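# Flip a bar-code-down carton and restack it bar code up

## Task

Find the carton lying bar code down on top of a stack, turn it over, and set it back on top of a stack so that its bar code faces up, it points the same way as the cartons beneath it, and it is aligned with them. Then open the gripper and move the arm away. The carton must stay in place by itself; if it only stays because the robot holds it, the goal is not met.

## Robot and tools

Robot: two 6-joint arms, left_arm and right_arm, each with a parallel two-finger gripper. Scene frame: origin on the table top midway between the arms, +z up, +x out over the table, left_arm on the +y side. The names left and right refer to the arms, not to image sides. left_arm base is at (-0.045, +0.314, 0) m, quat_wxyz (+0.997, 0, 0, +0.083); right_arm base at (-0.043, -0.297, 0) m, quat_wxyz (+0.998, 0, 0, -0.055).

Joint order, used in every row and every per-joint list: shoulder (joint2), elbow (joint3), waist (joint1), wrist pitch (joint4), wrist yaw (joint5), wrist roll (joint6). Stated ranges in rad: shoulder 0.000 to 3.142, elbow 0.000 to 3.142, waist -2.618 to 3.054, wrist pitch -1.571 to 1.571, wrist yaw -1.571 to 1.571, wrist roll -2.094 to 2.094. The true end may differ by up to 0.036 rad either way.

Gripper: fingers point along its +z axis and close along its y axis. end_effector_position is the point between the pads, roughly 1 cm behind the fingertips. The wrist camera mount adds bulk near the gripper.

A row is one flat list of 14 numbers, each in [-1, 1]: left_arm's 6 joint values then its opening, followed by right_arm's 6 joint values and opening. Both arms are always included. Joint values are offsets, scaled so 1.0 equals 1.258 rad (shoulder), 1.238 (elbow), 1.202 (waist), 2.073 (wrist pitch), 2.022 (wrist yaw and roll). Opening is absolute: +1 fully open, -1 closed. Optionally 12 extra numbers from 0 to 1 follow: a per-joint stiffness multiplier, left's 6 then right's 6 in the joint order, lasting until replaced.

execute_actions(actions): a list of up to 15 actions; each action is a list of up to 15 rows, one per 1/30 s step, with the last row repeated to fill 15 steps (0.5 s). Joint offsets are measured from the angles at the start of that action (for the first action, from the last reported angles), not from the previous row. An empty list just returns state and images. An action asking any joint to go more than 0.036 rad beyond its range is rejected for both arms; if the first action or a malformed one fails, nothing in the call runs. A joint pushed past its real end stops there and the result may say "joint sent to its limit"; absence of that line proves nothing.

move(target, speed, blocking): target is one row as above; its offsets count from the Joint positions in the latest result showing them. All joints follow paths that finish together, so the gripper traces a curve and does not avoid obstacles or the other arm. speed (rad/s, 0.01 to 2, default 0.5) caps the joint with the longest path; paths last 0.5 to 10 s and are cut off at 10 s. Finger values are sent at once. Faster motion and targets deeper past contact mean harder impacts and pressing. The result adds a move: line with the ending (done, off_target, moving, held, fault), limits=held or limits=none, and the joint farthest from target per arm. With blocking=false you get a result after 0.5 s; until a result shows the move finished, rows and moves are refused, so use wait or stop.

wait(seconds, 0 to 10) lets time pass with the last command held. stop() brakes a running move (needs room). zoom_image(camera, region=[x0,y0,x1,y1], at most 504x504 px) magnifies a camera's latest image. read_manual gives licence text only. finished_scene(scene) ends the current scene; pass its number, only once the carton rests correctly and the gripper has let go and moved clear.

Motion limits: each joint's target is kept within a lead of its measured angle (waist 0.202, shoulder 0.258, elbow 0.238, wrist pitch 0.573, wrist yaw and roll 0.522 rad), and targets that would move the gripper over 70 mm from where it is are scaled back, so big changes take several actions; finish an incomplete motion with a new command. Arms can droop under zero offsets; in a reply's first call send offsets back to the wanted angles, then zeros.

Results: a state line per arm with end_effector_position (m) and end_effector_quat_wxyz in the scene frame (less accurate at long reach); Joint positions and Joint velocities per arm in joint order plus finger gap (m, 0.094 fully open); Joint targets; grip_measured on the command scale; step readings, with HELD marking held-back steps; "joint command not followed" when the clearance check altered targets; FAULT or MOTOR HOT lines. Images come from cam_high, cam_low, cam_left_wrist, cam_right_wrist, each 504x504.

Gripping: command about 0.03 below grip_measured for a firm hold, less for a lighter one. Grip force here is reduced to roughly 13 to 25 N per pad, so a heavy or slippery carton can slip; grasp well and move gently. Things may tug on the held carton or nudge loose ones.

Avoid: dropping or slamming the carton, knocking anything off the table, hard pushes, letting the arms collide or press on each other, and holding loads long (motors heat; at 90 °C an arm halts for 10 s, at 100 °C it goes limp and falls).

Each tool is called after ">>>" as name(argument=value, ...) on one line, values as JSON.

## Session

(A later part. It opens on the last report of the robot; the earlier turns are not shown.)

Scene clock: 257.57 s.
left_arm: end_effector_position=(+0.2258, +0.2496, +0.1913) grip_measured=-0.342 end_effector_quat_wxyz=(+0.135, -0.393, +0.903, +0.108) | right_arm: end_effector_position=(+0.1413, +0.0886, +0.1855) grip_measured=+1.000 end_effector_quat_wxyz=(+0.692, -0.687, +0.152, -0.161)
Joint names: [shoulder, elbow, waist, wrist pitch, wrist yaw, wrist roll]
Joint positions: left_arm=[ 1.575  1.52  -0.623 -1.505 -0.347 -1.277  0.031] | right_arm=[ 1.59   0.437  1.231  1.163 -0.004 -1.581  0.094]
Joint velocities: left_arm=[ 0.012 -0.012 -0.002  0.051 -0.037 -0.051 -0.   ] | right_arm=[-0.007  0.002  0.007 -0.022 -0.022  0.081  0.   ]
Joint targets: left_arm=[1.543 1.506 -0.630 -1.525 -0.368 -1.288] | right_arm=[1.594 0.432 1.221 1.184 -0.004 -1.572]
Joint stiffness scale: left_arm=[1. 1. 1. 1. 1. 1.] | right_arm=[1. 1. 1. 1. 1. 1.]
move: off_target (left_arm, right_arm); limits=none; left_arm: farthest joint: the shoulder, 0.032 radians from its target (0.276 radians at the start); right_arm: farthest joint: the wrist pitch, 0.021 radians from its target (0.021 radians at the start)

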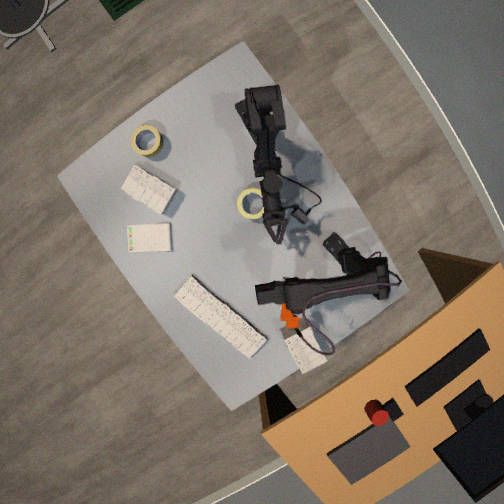

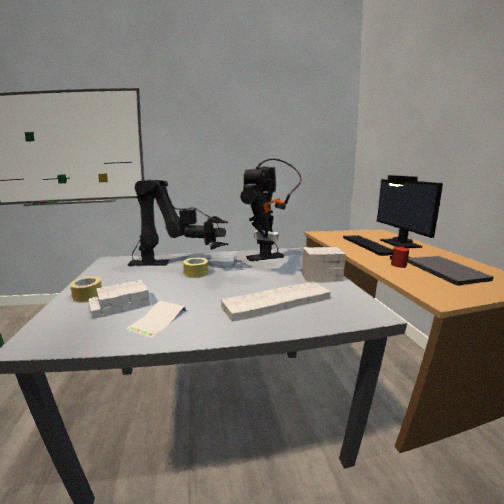

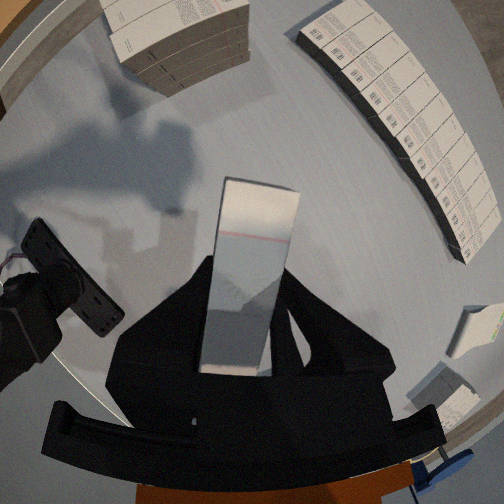

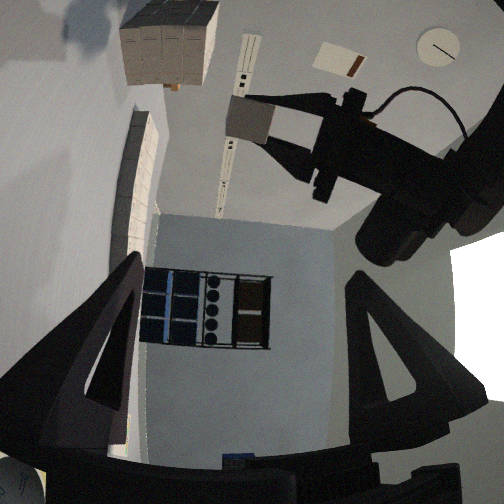

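>>> move(target=[-0.025,-0.011,-0.006,-0.01,-0.015,-0.151,-0.375, 0.258,0.358,-0.008,-0.059,0,0.01,1], speed=0.5)

Scene clock: 269.87 s.
left_arm: end_effector_position=(+0.2225, +0.2538, +0.1875) grip_measured=-0.342 end_effector_quat_wxyz=(+0.150, -0.519, +0.835, +0.099) | right_arm: end_effector_position=(+0.1856, +0.1803, +0.1794) grip_measured=+1.000 end_effector_quat_wxyz=(+0.684, -0.695, +0.157, -0.156)
Joint names: [shoulder, elbow, waist, wrist pitch, wrist yaw, wrist roll]
Joint positions: left_arm=[ 1.572  1.499 -0.623 -1.507 -0.362 -1.571  0.031] | right_arm=[ 1.914  0.855  1.231  1.044 -0.004 -1.573  0.094]
Joint velocities: left_arm=[ 0.012  0.002 -0.002 -0.051 -0.022 -0.081 -0.   ] | right_arm=[ 0.007  0.017 -0.012 -0.051  0.007  0.007  0.   ]
Joint targets: left_arm=[1.544 1.507 -0.630 -1.526 -0.377 -1.582] | right_arm=[1.914 0.880 1.221 1.041 -0.004 -1.561]
Joint stiffness scale: left_arm=[1. 1. 1. 1. 1. 1.] | right_arm=[1. 1. 1. 1. 1. 1.]
move: off_target (left_arm, right_arm); limits=none; left_arm: farthest joint: the shoulder, 0.029 radians from its target (0.029 radians at the start); right_arm: farthest joint: the elbow, 0.025 radians from its target (0.443 radians at the start)

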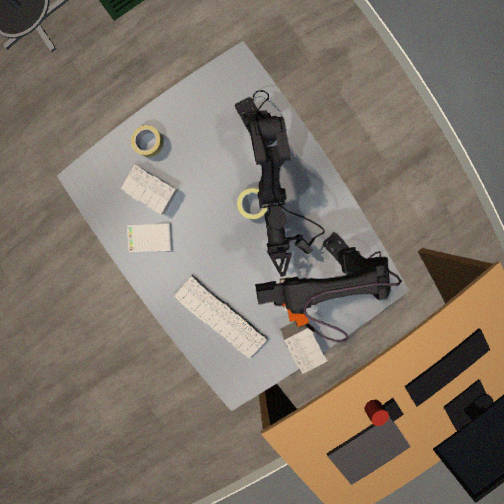

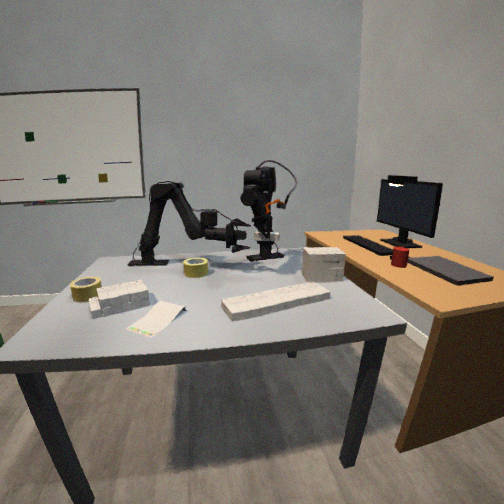

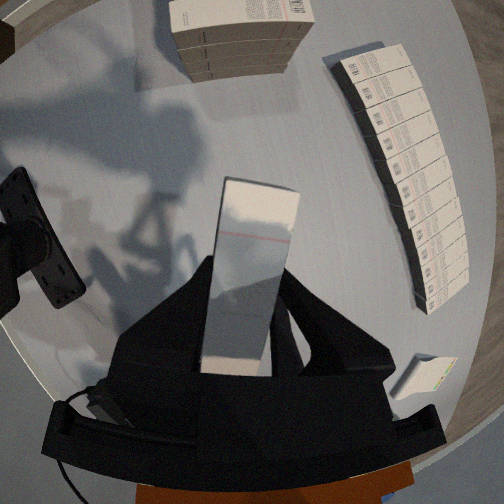

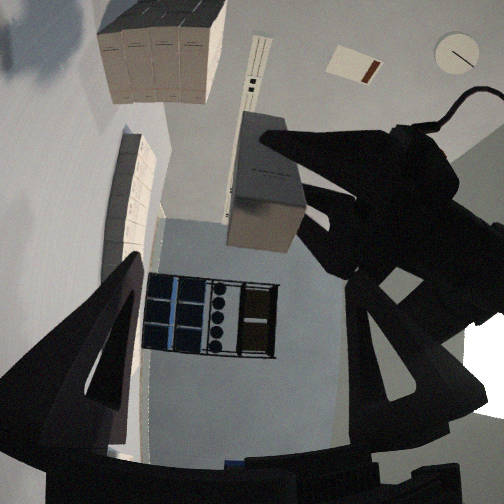

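>>> zoom_image(camera="cam_high", region=[240, 220, 340, 340])

>>> zoom_image(camera="cam_low", region=[180, 160, 310, 270])

Region (240, 220, 340, 340) of cam_high's 504x504 image, scaled by 4.200, with more detail than that image has.

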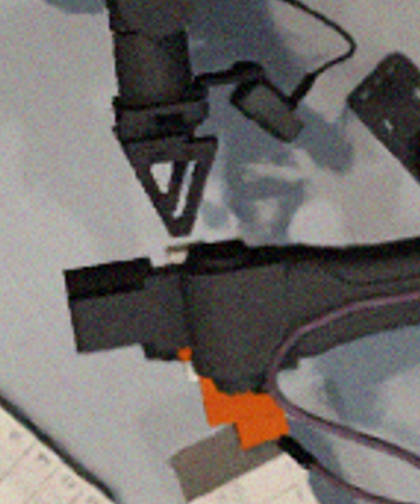

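Region (180, 160, 310, 270) of cam_low's 504x504 image, scaled by 3.877, with more detail than that image has; it fills the top 426 rows of this view, and the rest is white.

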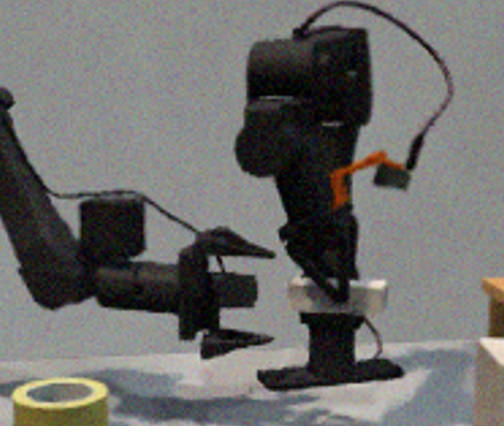

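>>> move(target=[-0.012,0.006,0,0,0,0,-0.375, 0.0707,0.1535,0,-0.031,0,0,0.2], speed=0.2)

>>> zoom_image(camera="cam_low", region=[180, 160, 310, 270])

Scene clock: 294.47 s.
left_arm: end_effector_position=(+0.2223, +0.2534, +0.1873) grip_measured=-0.342 end_effector_quat_wxyz=(+0.149, -0.520, +0.835, +0.098) | right_arm: end_effector_position=(+0.2008, +0.2118, +0.1883) grip_measured=+0.203 end_effector_quat_wxyz=(+0.690, -0.690, +0.155, -0.158)
Joint names: [shoulder, elbow, waist, wrist pitch, wrist yaw, wrist roll]
Joint positions: left_arm=[ 1.572  1.499 -0.623 -1.507 -0.359 -1.572  0.031] | right_arm=[ 2.002  1.019  1.231  0.983 -0.004 -1.575  0.057]
Joint velocities: left_arm=[ 0.002 -0.007 -0.007 -0.081 -0.037  0.081  0.001] | right_arm=[ 0.007  0.002 -0.002 -0.095 -0.051  0.037 -0.   ]
Joint targets: left_arm=[1.557 1.506 -0.623 -1.507 -0.362 -1.572] | right_arm=[2.003 1.045 1.231 0.980 -0.004 -1.573]
Joint stiffness scale: left_arm=[1. 1. 1. 1. 1. 1.] | right_arm=[1. 1. 1. 1. 1. 1.]
move: off_target (right_arm); limits=none; left_arm: farthest joint: the shoulder, 0.015 radians from its target (0.015 radians at the start); right_arm: farthest joint: the elbow, 0.026 radians from its target (0.190 radians at the start)

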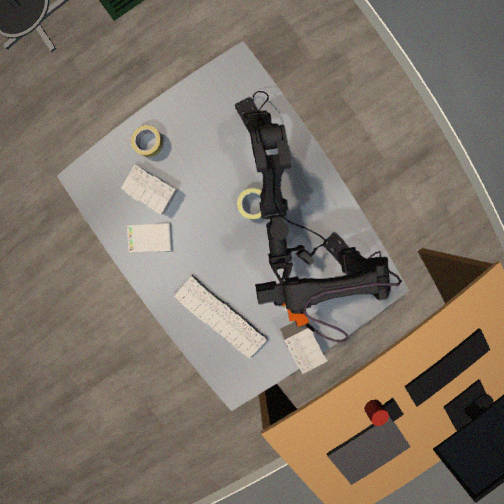

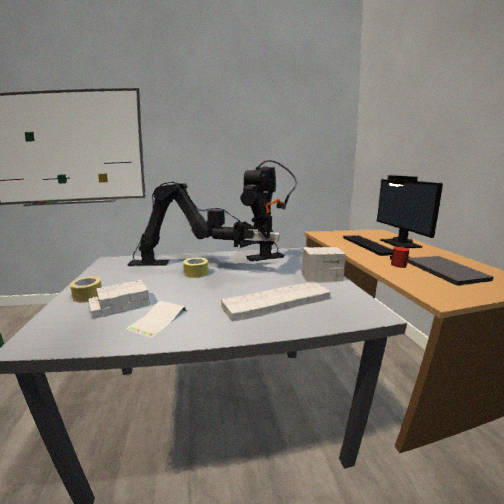

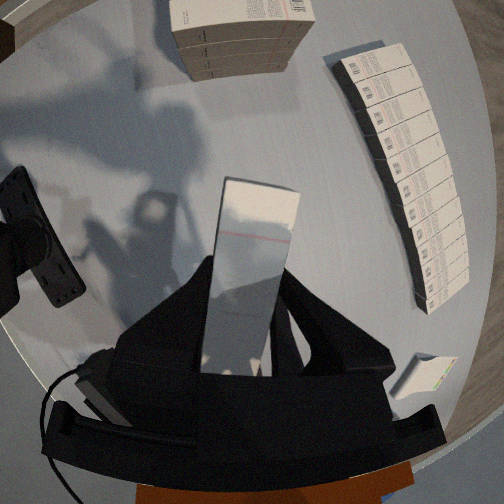

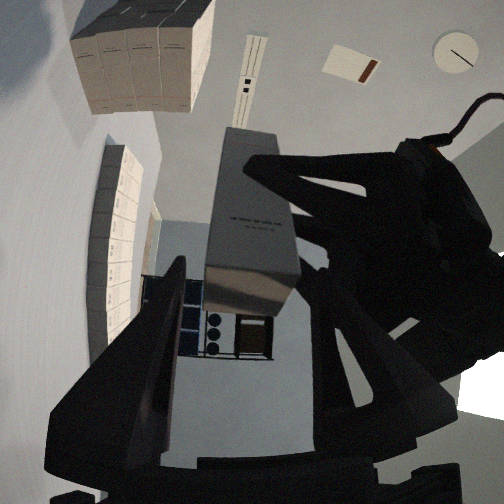

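Region (180, 160, 310, 270) of cam_low's 504x504 image, scaled by 3.877, with more detail than that image has; it fills the top 426 rows of this view, and the rest is white.

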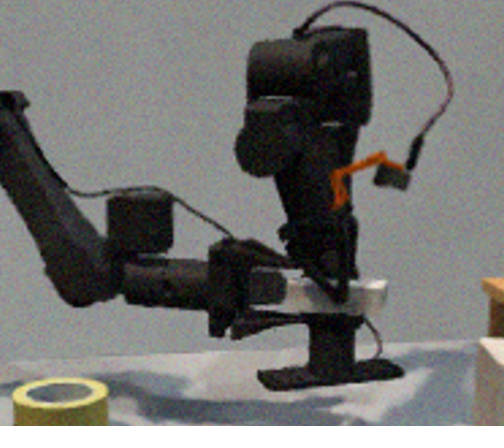

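>>> execute_actions(actions=[[[-0.012,0.006,0,0,0,0,-0.375,0,0.021,0,0,0,0,0.1],[-0.012,0.006,0,0,0,0,-0.375,0,0.021,0,0,0,0,0.0],[-0.012,0.006,0,0,0,0,-0.375,0,0.021,0,0,0,0,-0.1],[-0.012,0.006,0,0,0,0,-0.375,0,0.021,0,0,0,0,-0.1],[-0.012,0.006,0,0,0,0,-0.375,0.002,0.025,0,-0.001,0,0,-0.1],[-0.012,0.006,0,0,0,0,-0.375,0.004,0.029,0,-0.003,0,0,-0.1],[-0.012,0.006,0,0,0,0,-0.375,0.006,0.033,0,-0.004,0,0,-0.1],[-0.012,0.006,0,0,0,0,-0.375,0.008,0.037,0,-0.006,0,0,-0.1],[-0.012,0.006,0,0,0,0,-0.375,0.010,0.041,0,-0.007,0,0,-0.1],[-0.012,0.006,0,0,0,0,-0.375,0.012,0.045,0,-0.008,0,0,-0.1],[-0.012,0.006,0,0,0,0,-0.375,0.014,0.049,0,-0.010,0,0,-0.1],[-0.012,0.006,0,0,0,0,-0.375,0.016,0.053,0,-0.011,0,0,-0.1],[-0.012,0.006,0,0,0,0,-0.375,0.018,0.057,0,-0.012,0,0,-0.1],[-0.012,0.006,0,0,0,0,-0.375,0.020,0.062,0,-0.014,0,0,-0.1]]])

>>> wait(seconds=0.4)

Scene clock: 310.13 s.
left_arm: end_effector_position=(+0.2221, +0.2530, +0.1871) grip_measured=-0.342 end_effector_quat_wxyz=(+0.148, -0.520, +0.836, +0.098) | right_arm: end_effector_position=(+0.2048, +0.2201, +0.1900) grip_measured=-0.097 end_effector_quat_wxyz=(+0.690, -0.689, +0.154, -0.159)
Joint names: [shoulder, elbow, waist, wrist pitch, wrist yaw, wrist roll]
Joint positions: left_arm=[ 1.572  1.499 -0.623 -1.507 -0.356 -1.572  0.031] | right_arm=[ 2.025  1.064  1.231  0.963 -0.004 -1.578  0.042]
Joint velocities: left_arm=[-0.017 -0.002 -0.002 -0.007 -0.022  0.037 -0.001] | right_arm=[ 0.061  0.085  0.002 -0.066  0.051  0.007 -0.   ]
Joint targets: left_arm=[1.557 1.506 -0.623 -1.507 -0.359 -1.572] | right_arm=[2.027 1.096 1.231 0.954 -0.004 -1.575]
Joint stiffness scale: left_arm=[1. 1. 1. 1. 1. 1.] | right_arm=[1. 1. 1. 1. 1. 1.]
Step readings (joint positions):
0: left_arm=[1.572 1.499 -0.623 -1.507 -0.359 -1.572] | right_arm=[2.002 1.019 1.231 0.983 -0.004 -1.575]
1: left_arm=[1.572 1.499 -0.623 -1.507 -0.358 -1.572] | right_arm=[2.002 1.019 1.231 0.983 -0.004 -1.576]
2: left_arm=[1.572 1.499 -0.623 -1.507 -0.357 -1.572] | right_arm=[2.002 1.019 1.231 0.983 -0.004 -1.576]
4: left_arm=[1.572 1.499 -0.623 -1.507 -0.357 -1.572] | right_arm=[2.002 1.019 1.231 0.983 -0.004 -1.576]
8: left_arm=[1.572 1.499 -0.623 -1.507 -0.356 -1.572] | right_arm=[2.005 1.029 1.231 0.980 -0.004 -1.577]
15: Joint positions above

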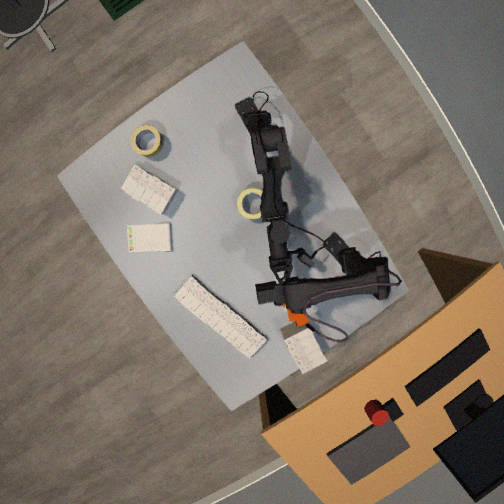

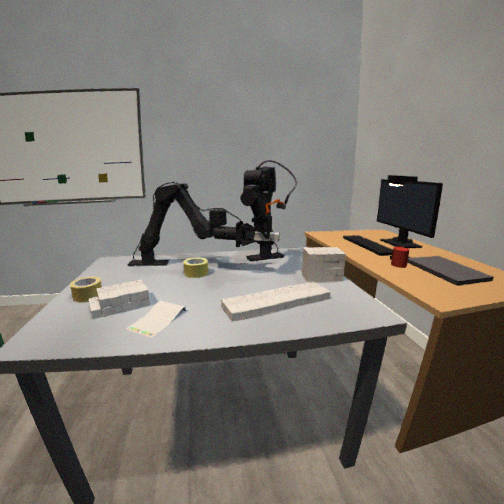

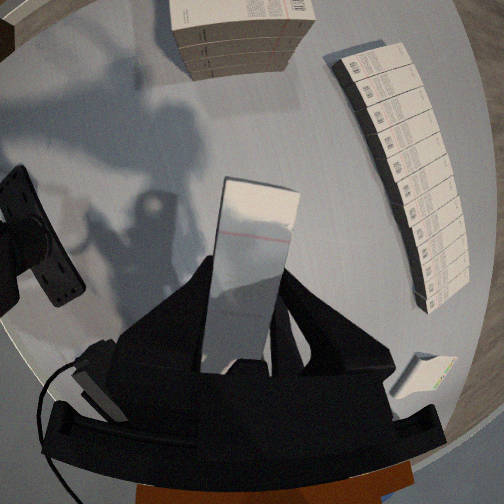

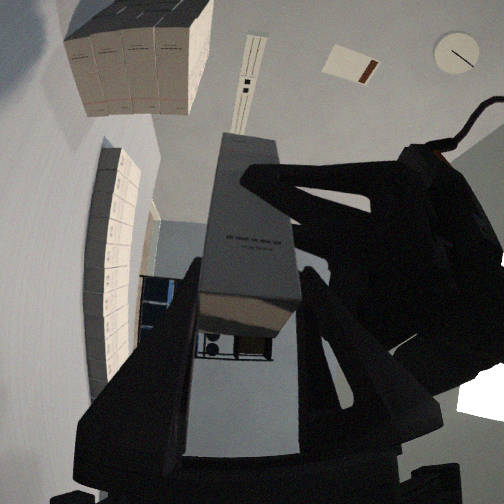

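Scene clock: 310.53 s.
left_arm: end_effector_position=(+0.2221, +0.2529, +0.1871) grip_measured=-0.342 end_effector_quat_wxyz=(+0.148, -0.520, +0.836, +0.097) | right_arm: end_effector_position=(+0.2053, +0.2211, +0.1898) grip_measured=-0.097 end_effector_quat_wxyz=(+0.689, -0.690, +0.154, -0.159)
Joint names: [shoulder, elbow, waist, wrist pitch, wrist yaw, wrist roll]
Joint positions: left_arm=[ 1.572  1.499 -0.623 -1.507 -0.356 -1.572  0.031] | right_arm=[ 2.027  1.07   1.231  0.957 -0.004 -1.578  0.042]
Joint velocities: left_arm=[-0.002  0.002 -0.007 -0.066 -0.037 -0.022  0.002] | right_arm=[-0.027 -0.007 -0.007 -0.066  0.037  0.007 -0.   ]
Joint targets: left_arm=[1.557 1.506 -0.623 -1.507 -0.359 -1.572] | right_arm=[2.027 1.096 1.231 0.954 -0.004 -1.575]
Joint stiffness scale: left_arm=[1. 1. 1. 1. 1. 1.] | right_arm=[1. 1. 1. 1. 1. 1.]
wait: 0.40 s; at rest by 0.27 s

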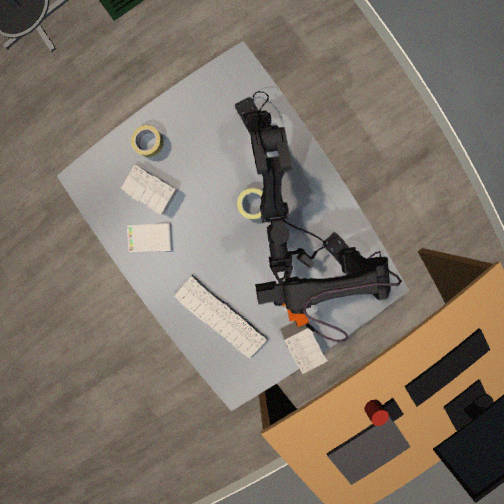

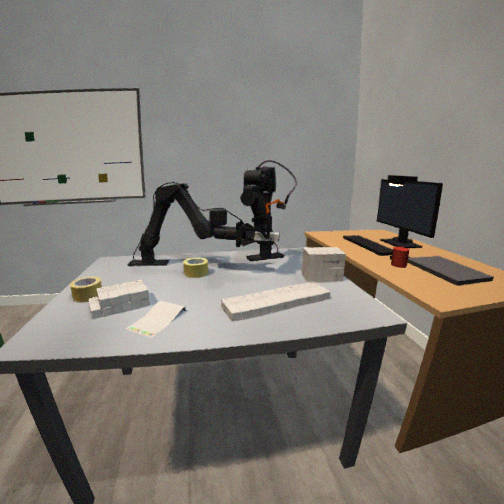

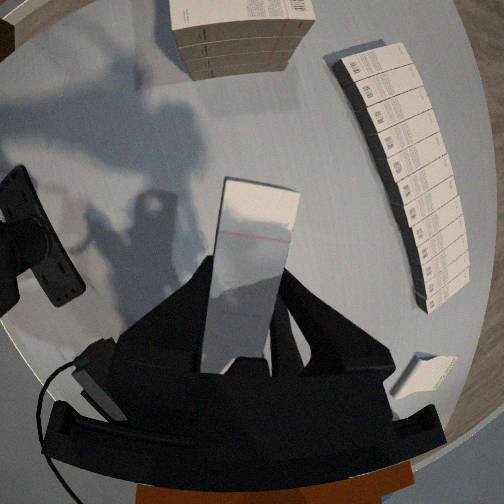

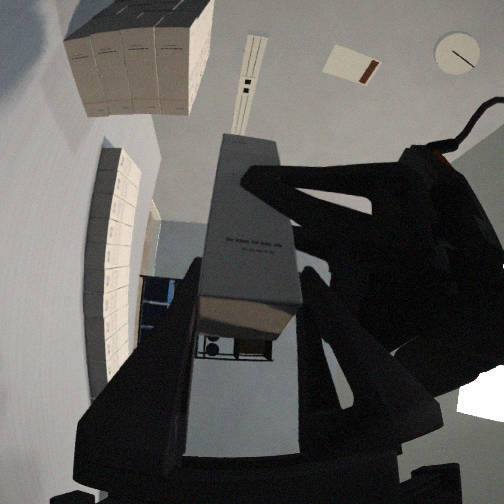

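>>> execute_actions(actions=[[[-0.012,0.006,0,0,-0.002,0,-0.375,0,0.021,0,0,0,0,-0.13],[-0.012,0.006,0,0,-0.002,0,-0.375,0,0.021,0,0,0,0,-0.15],[-0.012,0.006,0,0,-0.002,0,-0.375,0,0.021,0,0,0,0,-0.17],[-0.012,0.006,0,0,-0.002,0,-0.375,0,0.021,0,0,0,0,-0.19],[-0.012,0.006,0,0,-0.002,0,-0.375,0,0.021,0,0,0,0,-0.21],[-0.012,0.006,0,0,-0.002,0,-0.375,0,0.021,0,0,0,0,-0.23],[-0.012,0.006,0,0,-0.002,0,-0.375,0,0.021,0,0,0,0,-0.25],[-0.012,0.006,0,0,-0.002,0,-0.375,0,0.021,0,0,0,0,-0.27],[-0.012,0.006,0,0,-0.002,0,-0.375,0,0.021,0,0,0,0,-0.29],[-0.012,0.006,0,0,-0.002,0,-0.375,0,0.021,0,0,0,0,-0.31],[-0.012,0.006,0,0,-0.002,0,-0.375,0,0.021,0,0,0,0,-0.33],[-0.012,0.006,0,0,-0.002,0,-0.375,0,0.021,0,0,0,0,-0.35],[-0.012,0.006,0,0,-0.002,0,-0.375,0,0.021,0,0,0,0,-0.37]]])

>>> wait(seconds=0.3)

Scene clock: 321.57 s.
left_arm: end_effector_position=(+0.2220, +0.2527, +0.1870) grip_measured=-0.342 end_effector_quat_wxyz=(+0.147, -0.520, +0.836, +0.097) | right_arm: end_effector_position=(+0.2053, +0.2211, +0.1847) grip_measured=-0.339 end_effector_quat_wxyz=(+0.682, -0.697, +0.155, -0.158)
Joint names: [shoulder, elbow, waist, wrist pitch, wrist yaw, wrist roll]
Joint positions: left_arm=[ 1.572  1.499 -0.623 -1.507 -0.354 -1.572  0.031] | right_arm=[ 2.028  1.07   1.231  0.939 -0.004 -1.579  0.031]
Joint velocities: left_arm=[ 0.027 -0.007  0.007  0.051 -0.081 -0.007  0.   ] | right_arm=[ 0.012  0.002 -0.002 -0.051  0.007 -0.037  0.   ]
Joint targets: left_arm=[1.557 1.506 -0.623 -1.507 -0.360 -1.572] | right_arm=[2.027 1.096 1.231 0.957 -0.004 -1.577]
Joint stiffness scale: left_arm=[1. 1. 1. 1. 1. 1.] | right_arm=[1. 1. 1. 1. 1. 1.]
Step readings (joint positions):
0: left_arm=[1.572 1.499 -0.623 -1.507 -0.356 -1.572] | right_arm=[2.027 1.070 1.231 0.957 -0.004 -1.578]
1: left_arm=[1.572 1.499 -0.623 -1.507 -0.356 -1.572] | right_arm=[2.027 1.070 1.231 0.957 -0.004 -1.578]
2: left_arm=[1.572 1.499 -0.623 -1.507 -0.356 -1.572] | right_arm=[2.027 1.070 1.231 0.956 -0.004 -1.578]
4: left_arm=[1.572 1.499 -0.623 -1.507 -0.355 -1.572] | right_arm=[2.027 1.070 1.231 0.952 -0.004 -1.579]
8: left_arm=[1.572 1.499 -0.623 -1.507 -0.355 -1.572] | right_arm=[2.027 1.070 1.231 0.945 -0.004 -1.579]
15: Joint positions above

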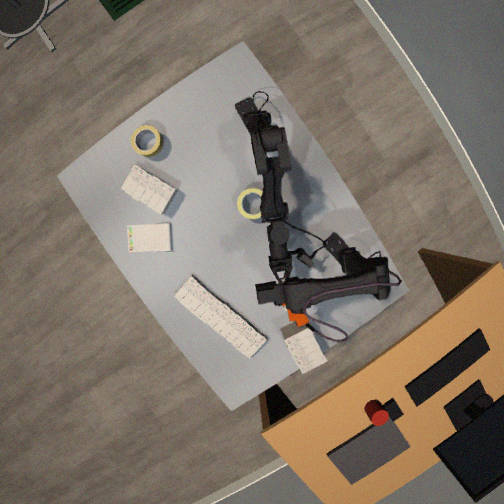

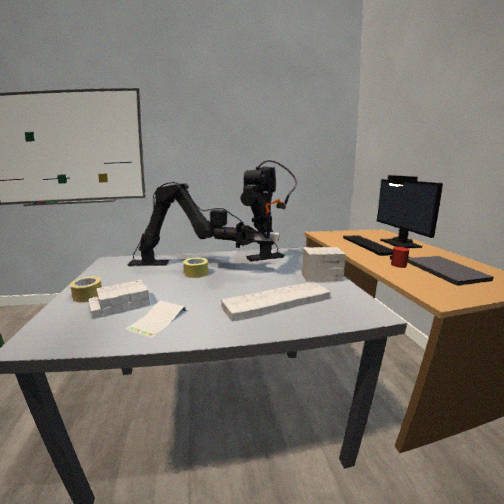

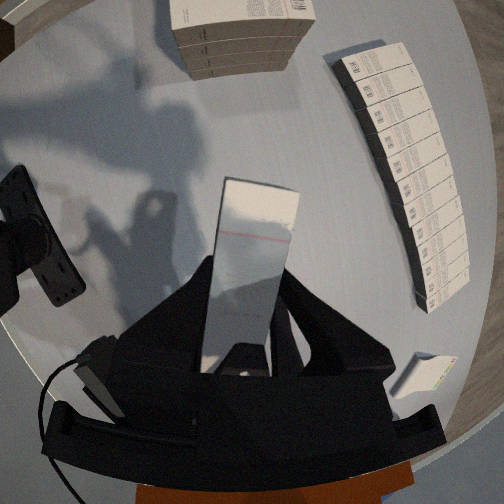

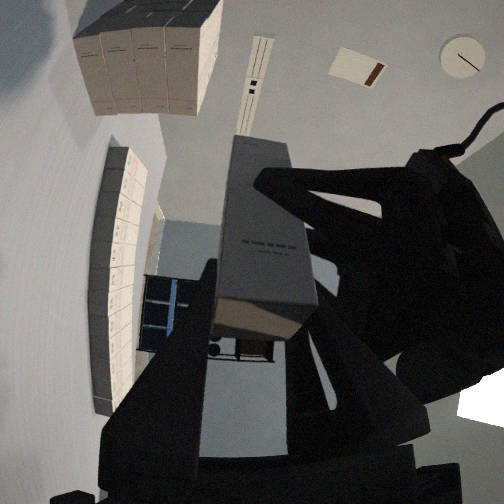

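Scene clock: 321.87 s.
left_arm: end_effector_position=(+0.2220, +0.2527, +0.1870) grip_measured=-0.342 end_effector_quat_wxyz=(+0.147, -0.520, +0.836, +0.097) | right_arm: end_effector_position=(+0.2053, +0.2211, +0.1847) grip_measured=-0.339 end_effector_quat_wxyz=(+0.682, -0.697, +0.155, -0.158)
Joint names: [shoulder, elbow, waist, wrist pitch, wrist yaw, wrist roll]
Joint positions: left_arm=[ 1.572  1.499 -0.623 -1.507 -0.354 -1.572  0.031] | right_arm=[ 2.028  1.07   1.231  0.939 -0.004 -1.579  0.031]
Joint velocities: left_arm=[ 0.007  0.012  0.002 -0.022 -0.066 -0.037  0.001] | right_arm=[-0.002 -0.007 -0.002 -0.037  0.022 -0.022 -0.001]
Joint targets: left_arm=[1.557 1.506 -0.623 -1.507 -0.360 -1.572] | right_arm=[2.027 1.096 1.231 0.957 -0.004 -1.577]
Joint stiffness scale: left_arm=[1. 1. 1. 1. 1. 1.] | right_arm=[1. 1. 1. 1. 1. 1.]
wait: 0.30 s; at rest by 0.17 s

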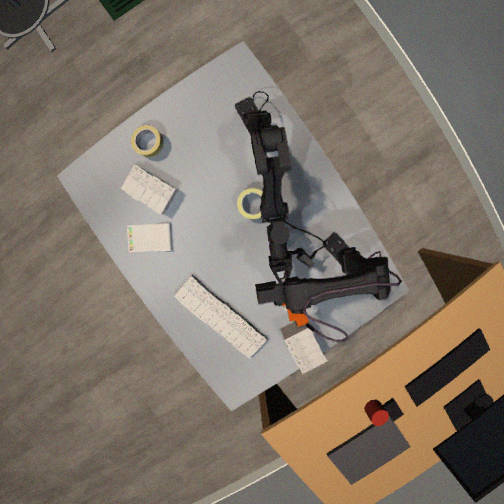

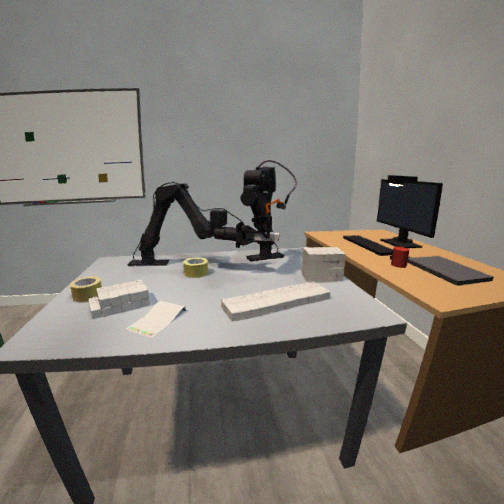

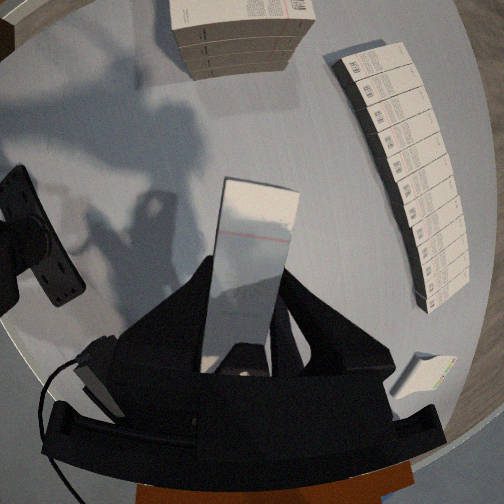

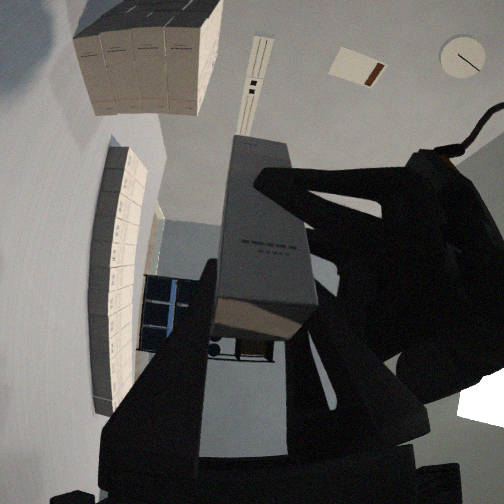

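>>> execute_actions(actions=[[[-0.012,0.006,0,0,0,0,-0.33,0,0.021,0,0,0,0,-0.372],[-0.012,0.006,0,0,0,0,-0.3,0,0.021,0,0,0,0,-0.372],[-0.012,0.006,0,0,0,0,-0.25,0,0.021,0,0,0,0,-0.372],[-0.012,0.006,0,0,0,0,-0.15,0,0.021,0,0,0,0,-0.372],[-0.012,0.006,0,0,0,0,0,0,0.021,0,0,0,0,-0.372],[-0.012,0.006,0,0,0,0,0.2,0,0.021,0,0,0,0,-0.372],[-0.012,0.006,0,0,0,0,0.4,0,0.021,0,0,0,0,-0.372],[-0.012,0.006,0,0,0,0,0.6,0,0.021,0,0,0,0,-0.372]]])

>>> move(target=[-0.012,0.006,0.42,0,0,0,0.6, 0,0.021,0,0,0,0.2,-0.372], speed=0.7)

Scene clock: 338.13 s.
left_arm: end_effector_position=(+0.2219, +0.2526, +0.1870) grip_measured=+0.598 end_effector_quat_wxyz=(+0.147, -0.520, +0.836, +0.097) | right_arm: end_effector_position=(+0.2053, +0.2211, +0.1823) grip_measured=-0.339 end_effector_quat_wxyz=(+0.679, -0.700, +0.155, -0.158)
Joint names: [shoulder, elbow, waist, wrist pitch, wrist yaw, wrist roll]
Joint positions: left_arm=[ 1.572  1.499 -0.623 -1.507 -0.354 -1.572  0.075] | right_arm=[ 2.028  1.07   1.231  0.93  -0.004 -1.582  0.031]
Joint velocities: left_arm=[ 0.002  0.012 -0.012 -0.022  0.051 -0.037 -0.001] | right_arm=[-0.002  0.002 -0.012 -0.051  0.022 -0.037 -0.001]
Joint targets: left_arm=[1.557 1.506 -0.623 -1.507 -0.354 -1.572] | right_arm=[2.028 1.096 1.231 0.939 -0.004 -1.580]
Joint stiffness scale: left_arm=[1. 1. 1. 1. 1. 1.] | right_arm=[1. 1. 1. 1. 1. 1.]
Step readings (joint positions):
0: left_arm=[1.572 1.499 -0.623 -1.507 -0.354 -1.572] | right_arm=[2.028 1.070 1.231 0.939 -0.004 -1.579]
1: left_arm=[1.572 1.499 -0.623 -1.507 -0.354 -1.572] | right_arm=[2.028 1.070 1.231 0.939 -0.004 -1.580]
2: left_arm=[1.572 1.499 -0.623 -1.507 -0.354 -1.572] | right_arm=[2.028 1.070 1.231 0.939 -0.004 -1.580]
4: left_arm=[1.572 1.499 -0.623 -1.507 -0.354 -1.572] | right_arm=[2.028 1.070 1.231 0.936 -0.004 -1.581]
8: left_arm=[1.572 1.499 -0.623 -1.507 -0.354 -1.572] | right_arm=[2.028 1.070 1.231 0.932 -0.004 -1.582]
15: Joint positions above

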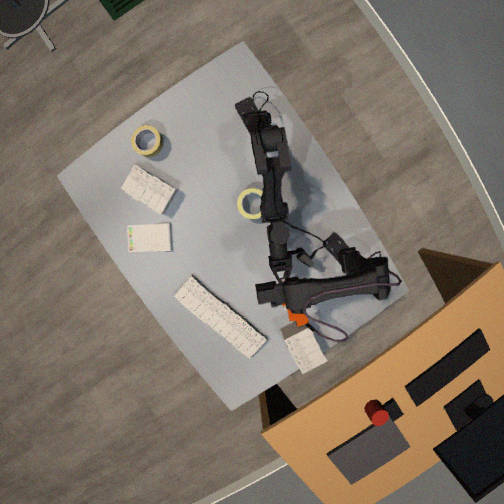

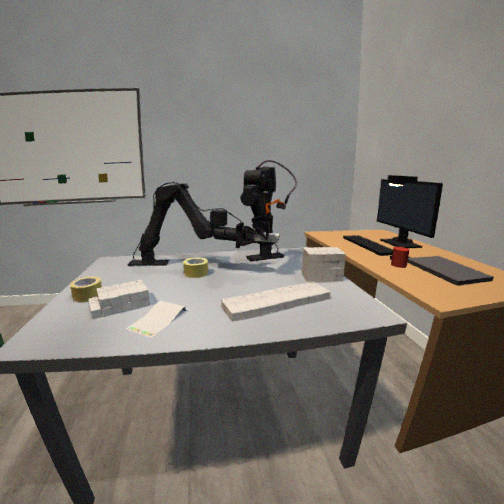

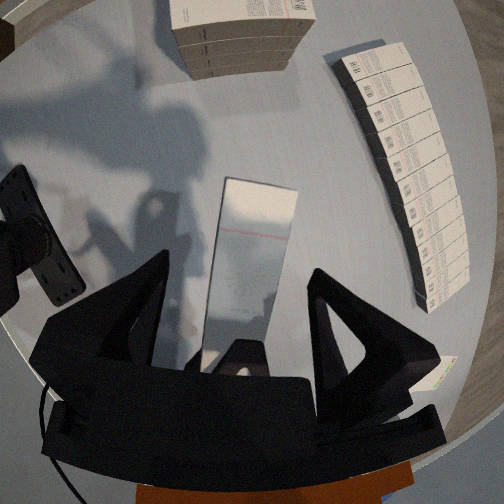

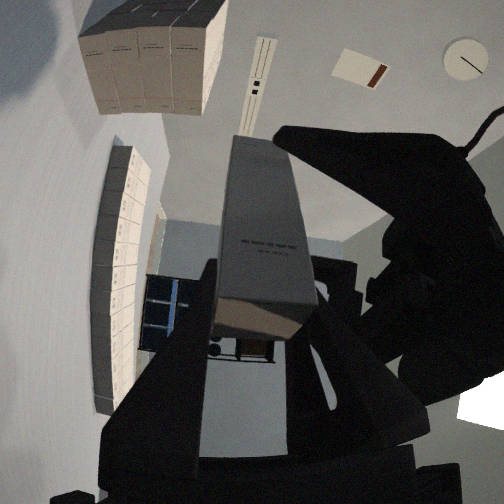

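Scene clock: 339.67 s.
left_arm: end_effector_position=(+0.2188, +0.3871, +0.1866) grip_measured=+0.598 end_effector_quat_wxyz=(+0.116, -0.711, +0.682, +0.128) | right_arm: end_effector_position=(+0.2052, +0.2210, +0.1798) grip_measured=-0.339 end_effector_quat_wxyz=(+0.693, -0.660, +0.290, -0.023)
Joint names: [shoulder, elbow, waist, wrist pitch, wrist yaw, wrist roll]
Joint positions: left_arm=[ 1.572  1.499 -0.123 -1.507 -0.348 -1.572  0.075] | right_arm=[ 2.028  1.07   1.231  0.919 -0.004 -1.19   0.031]
Joint velocities: left_arm=[-0.002  0.017  0.012 -0.066 -0.037 -0.066  0.   ] | right_arm=[-0.017 -0.012  0.002 -0.037  0.037  0.007  0.001]
Joint targets: left_arm=[1.557 1.506 -0.118 -1.507 -0.354 -1.572] | right_arm=[2.028 1.096 1.231 0.930 -0.004 -1.178]
Joint stiffness scale: left_arm=[1. 1. 1. 1. 1. 1.] | right_arm=[1. 1. 1. 1. 1. 1.]
move: off_target (right_arm); limits=none; left_arm: farthest joint: the shoulder, 0.015 radians from its target (0.015 radians at the start); right_arm: farthest joint: the elbow, 0.026 radians from its target (0.026 radians at the start)

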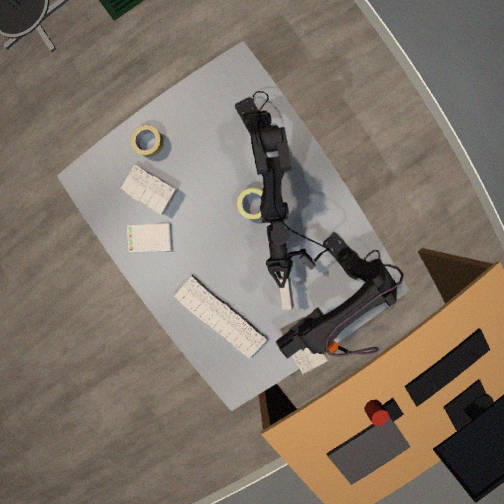

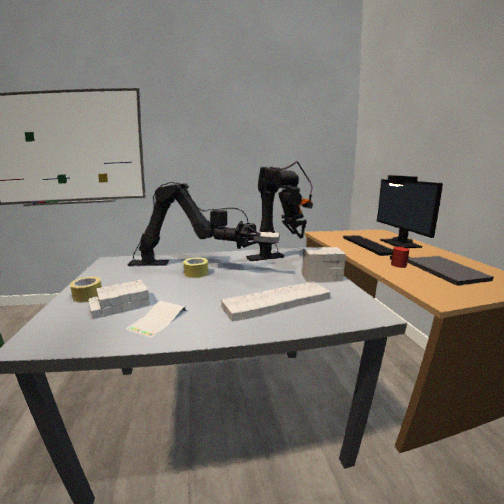

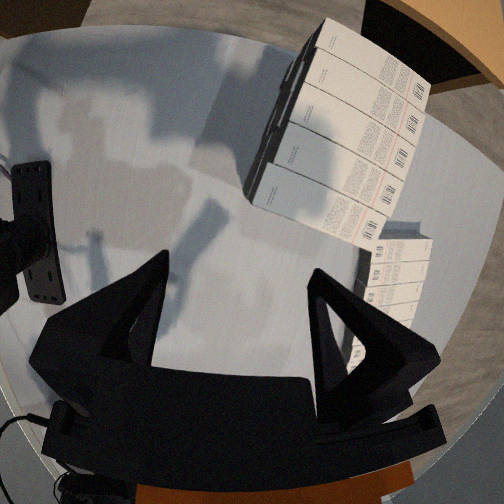

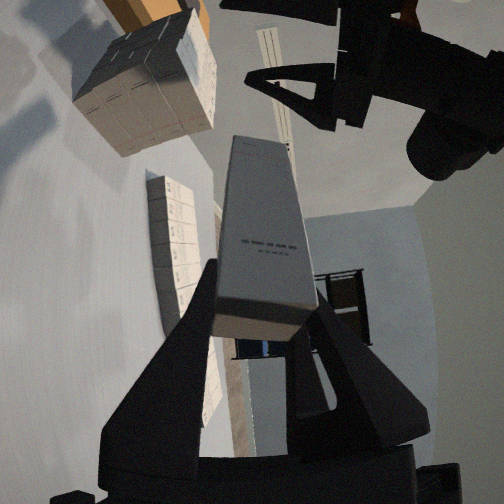

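>>> move(target=[-0.012,0.006,0,0,-0.004,0,0.6, 0.004,0.021,0,0.017,0,0.7,-0.372], speed=1.3)

Scene clock: 347.17 s.
left_arm: end_effector_position=(+0.2188, +0.3871, +0.1866) grip_measured=+0.598 end_effector_quat_wxyz=(+0.116, -0.711, +0.682, +0.128) | right_arm: end_effector_position=(+0.2055, +0.2215, +0.1749) grip_measured=-0.339 end_effector_quat_wxyz=(+0.540, -0.316, +0.651, +0.430)
Joint names: [shoulder, elbow, waist, wrist pitch, wrist yaw, wrist roll]
Joint positions: left_arm=[ 1.572  1.499 -0.123 -1.507 -0.347 -1.572  0.075] | right_arm=[ 2.037  1.07   1.231  0.92  -0.004  0.22   0.031]
Joint velocities: left_arm=[-0.002  0.002 -0.017  0.007  0.007 -0.037 -0.   ] | right_arm=[ 0.007  0.027  0.002  0.007 -0.037 -0.051 -0.001]
Joint targets: left_arm=[1.557 1.506 -0.123 -1.507 -0.355 -1.572] | right_arm=[2.033 1.096 1.231 0.955 -0.004 0.225]
Joint stiffness scale: left_arm=[1. 1. 1. 1. 1. 1.] | right_arm=[1. 1. 1. 1. 1. 1.]
move: off_target (right_arm); limits=none; left_arm: farthest joint: the shoulder, 0.015 radians from its target (0.015 radians at the start); right_arm: farthest joint: the wrist pitch, 0.034 radians from its target (0.035 radians at the start)

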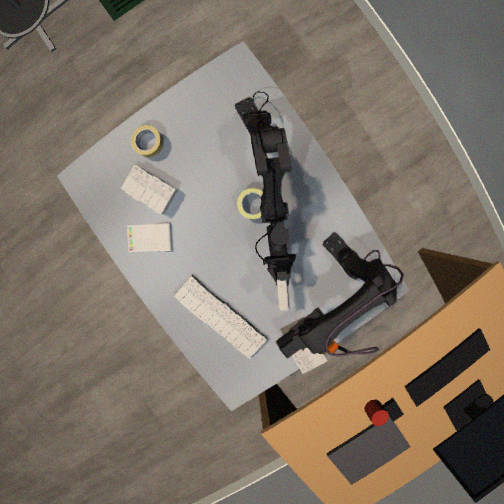

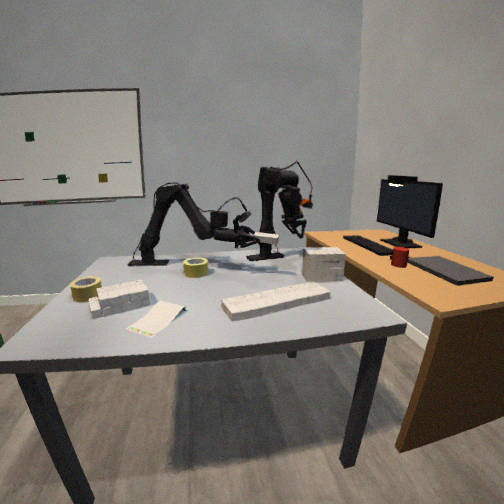

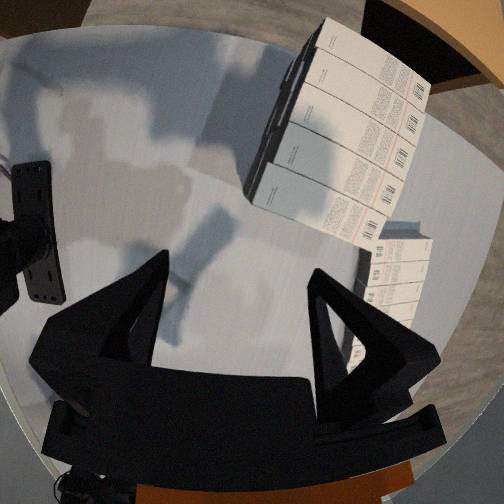

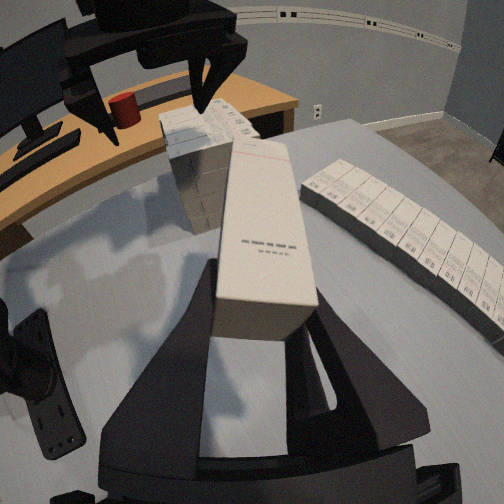

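>>> move(target=[-0.012,0.006,0,0,-0.004,0,0.6, -0.004,0.021,0,0.049,0,0.668,-0.372], speed=1.3)

Scene clock: 352.67 s.
left_arm: end_effector_position=(+0.2188, +0.3871, +0.1866) grip_measured=+0.598 end_effector_quat_wxyz=(+0.116, -0.711, +0.682, +0.128) | right_arm: end_effector_position=(+0.2056, +0.2217, +0.1916) grip_measured=-0.339 end_effector_quat_wxyz=(+0.157, +0.156, +0.683, +0.697)
Joint names: [shoulder, elbow, waist, wrist pitch, wrist yaw, wrist roll]
Joint positions: left_arm=[ 1.572  1.499 -0.123 -1.507 -0.347 -1.572  0.075] | right_arm=[ 2.037  1.07   1.231  0.987 -0.004  1.573  0.031]
Joint velocities: left_arm=[ 0.002  0.012 -0.007  0.051 -0.037  0.022  0.001] | right_arm=[-0.002  0.007  0.012  0.022  0.037 -0.066  0.   ]
Joint targets: left_arm=[1.557 1.506 -0.123 -1.507 -0.355 -1.572] | right_arm=[2.032 1.096 1.231 1.022 -0.004 1.571]
Joint stiffness scale: left_arm=[1. 1. 1. 1. 1. 1.] | right_arm=[1. 1. 1. 1. 1. 1.]
move: off_target (right_arm); limits=none; left_arm: farthest joint: the shoulder, 0.015 radians from its target (0.015 radians at the start); right_arm: farthest joint: the wrist pitch, 0.034 radians from its target (0.101 radians at the start)

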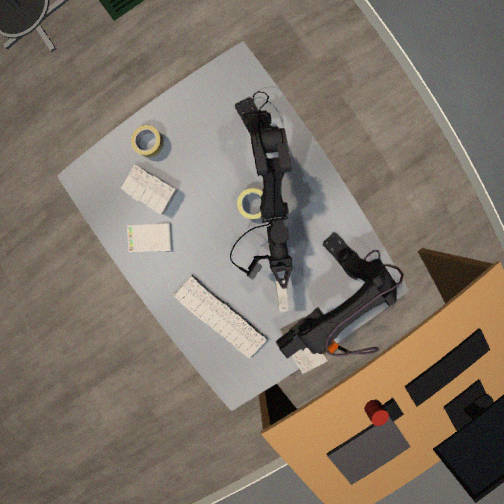

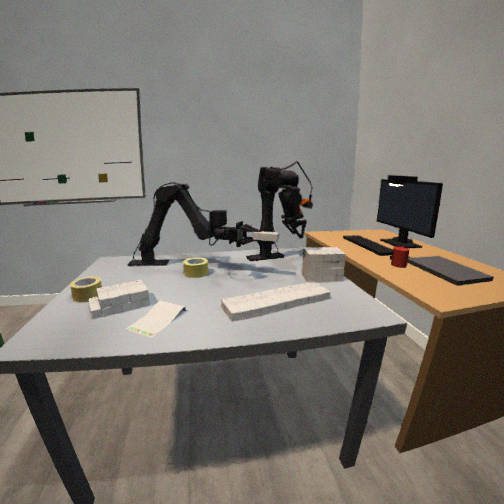

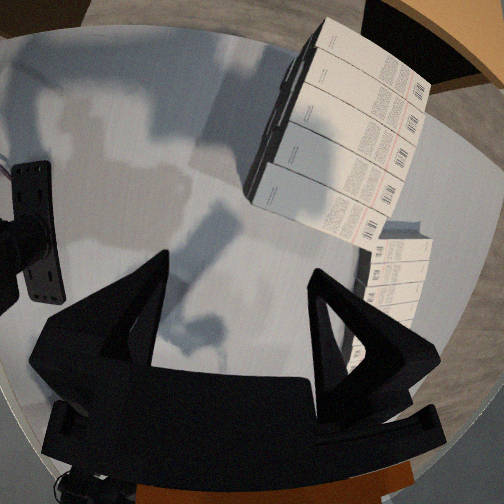

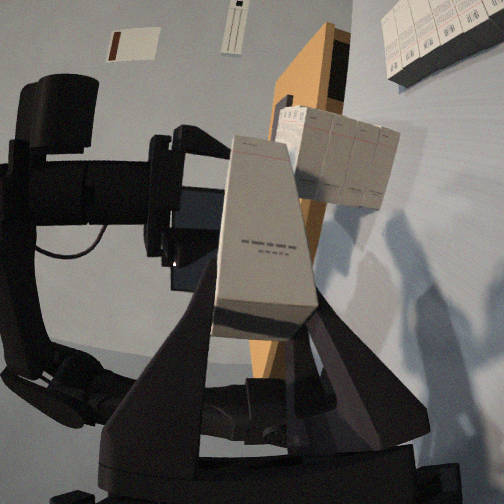

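>>> move(target=[-0.012,0.006,-0.422,0,-0.012,0,0.6, -0.004,0.021,0,0.017,0,0,-0.372], speed=0.6)

Scene clock: 359.97 s.
left_arm: end_effector_position=(+0.2245, +0.2535, +0.1881) grip_measured=+0.598 end_effector_quat_wxyz=(+0.156, -0.521, +0.833, +0.098) | right_arm: end_effector_position=(+0.2067, +0.2222, +0.1842) grip_measured=-0.339 end_effector_quat_wxyz=(+0.156, +0.160, +0.686, +0.692)
Joint names: [shoulder, elbow, waist, wrist pitch, wrist yaw, wrist roll]
Joint positions: left_arm=[ 1.572  1.499 -0.626 -1.5   -0.371 -1.58   0.075] | right_arm=[2.051 1.07  1.231 0.988 0.001 1.579 0.031]
Joint velocities: left_arm=[ 0.002 -0.017  0.012 -0.037  0.007 -0.007 -0.001] | right_arm=[-0.027 -0.012  0.007 -0.066 -0.037  0.007 -0.   ]
Joint targets: left_arm=[1.557 1.506 -0.630 -1.507 -0.371 -1.572] | right_arm=[2.033 1.096 1.231 1.022 -0.004 1.573]
Joint stiffness scale: left_arm=[1. 1. 1. 1. 1. 1.] | right_arm=[1. 1. 1. 1. 1. 1.]
move: off_target (right_arm); limits=none; left_arm: farthest joint: the shoulder, 0.015 radians from its target (0.015 radians at the start); right_arm: farthest joint: the wrist pitch, 0.035 radians from its target (0.035 radians at the start)

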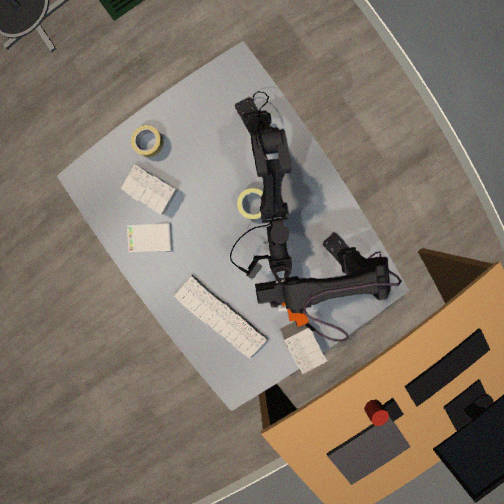

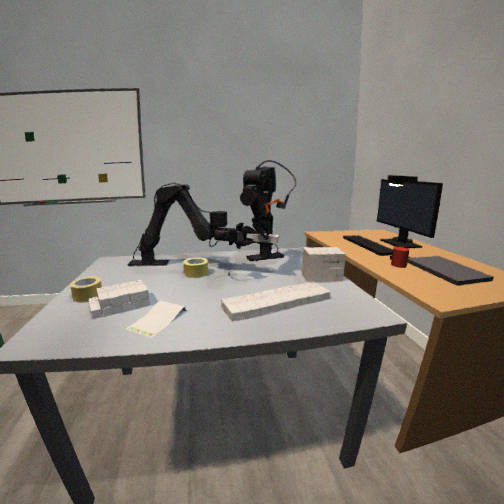

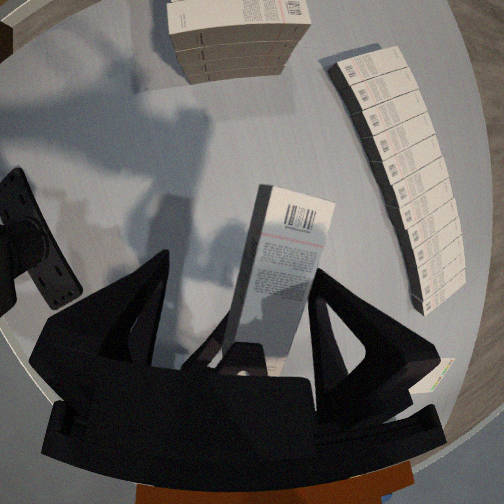

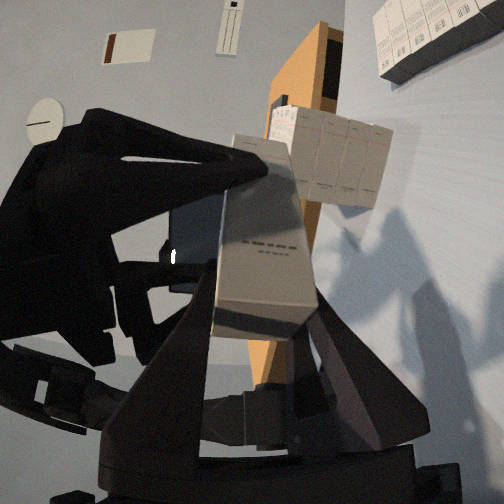

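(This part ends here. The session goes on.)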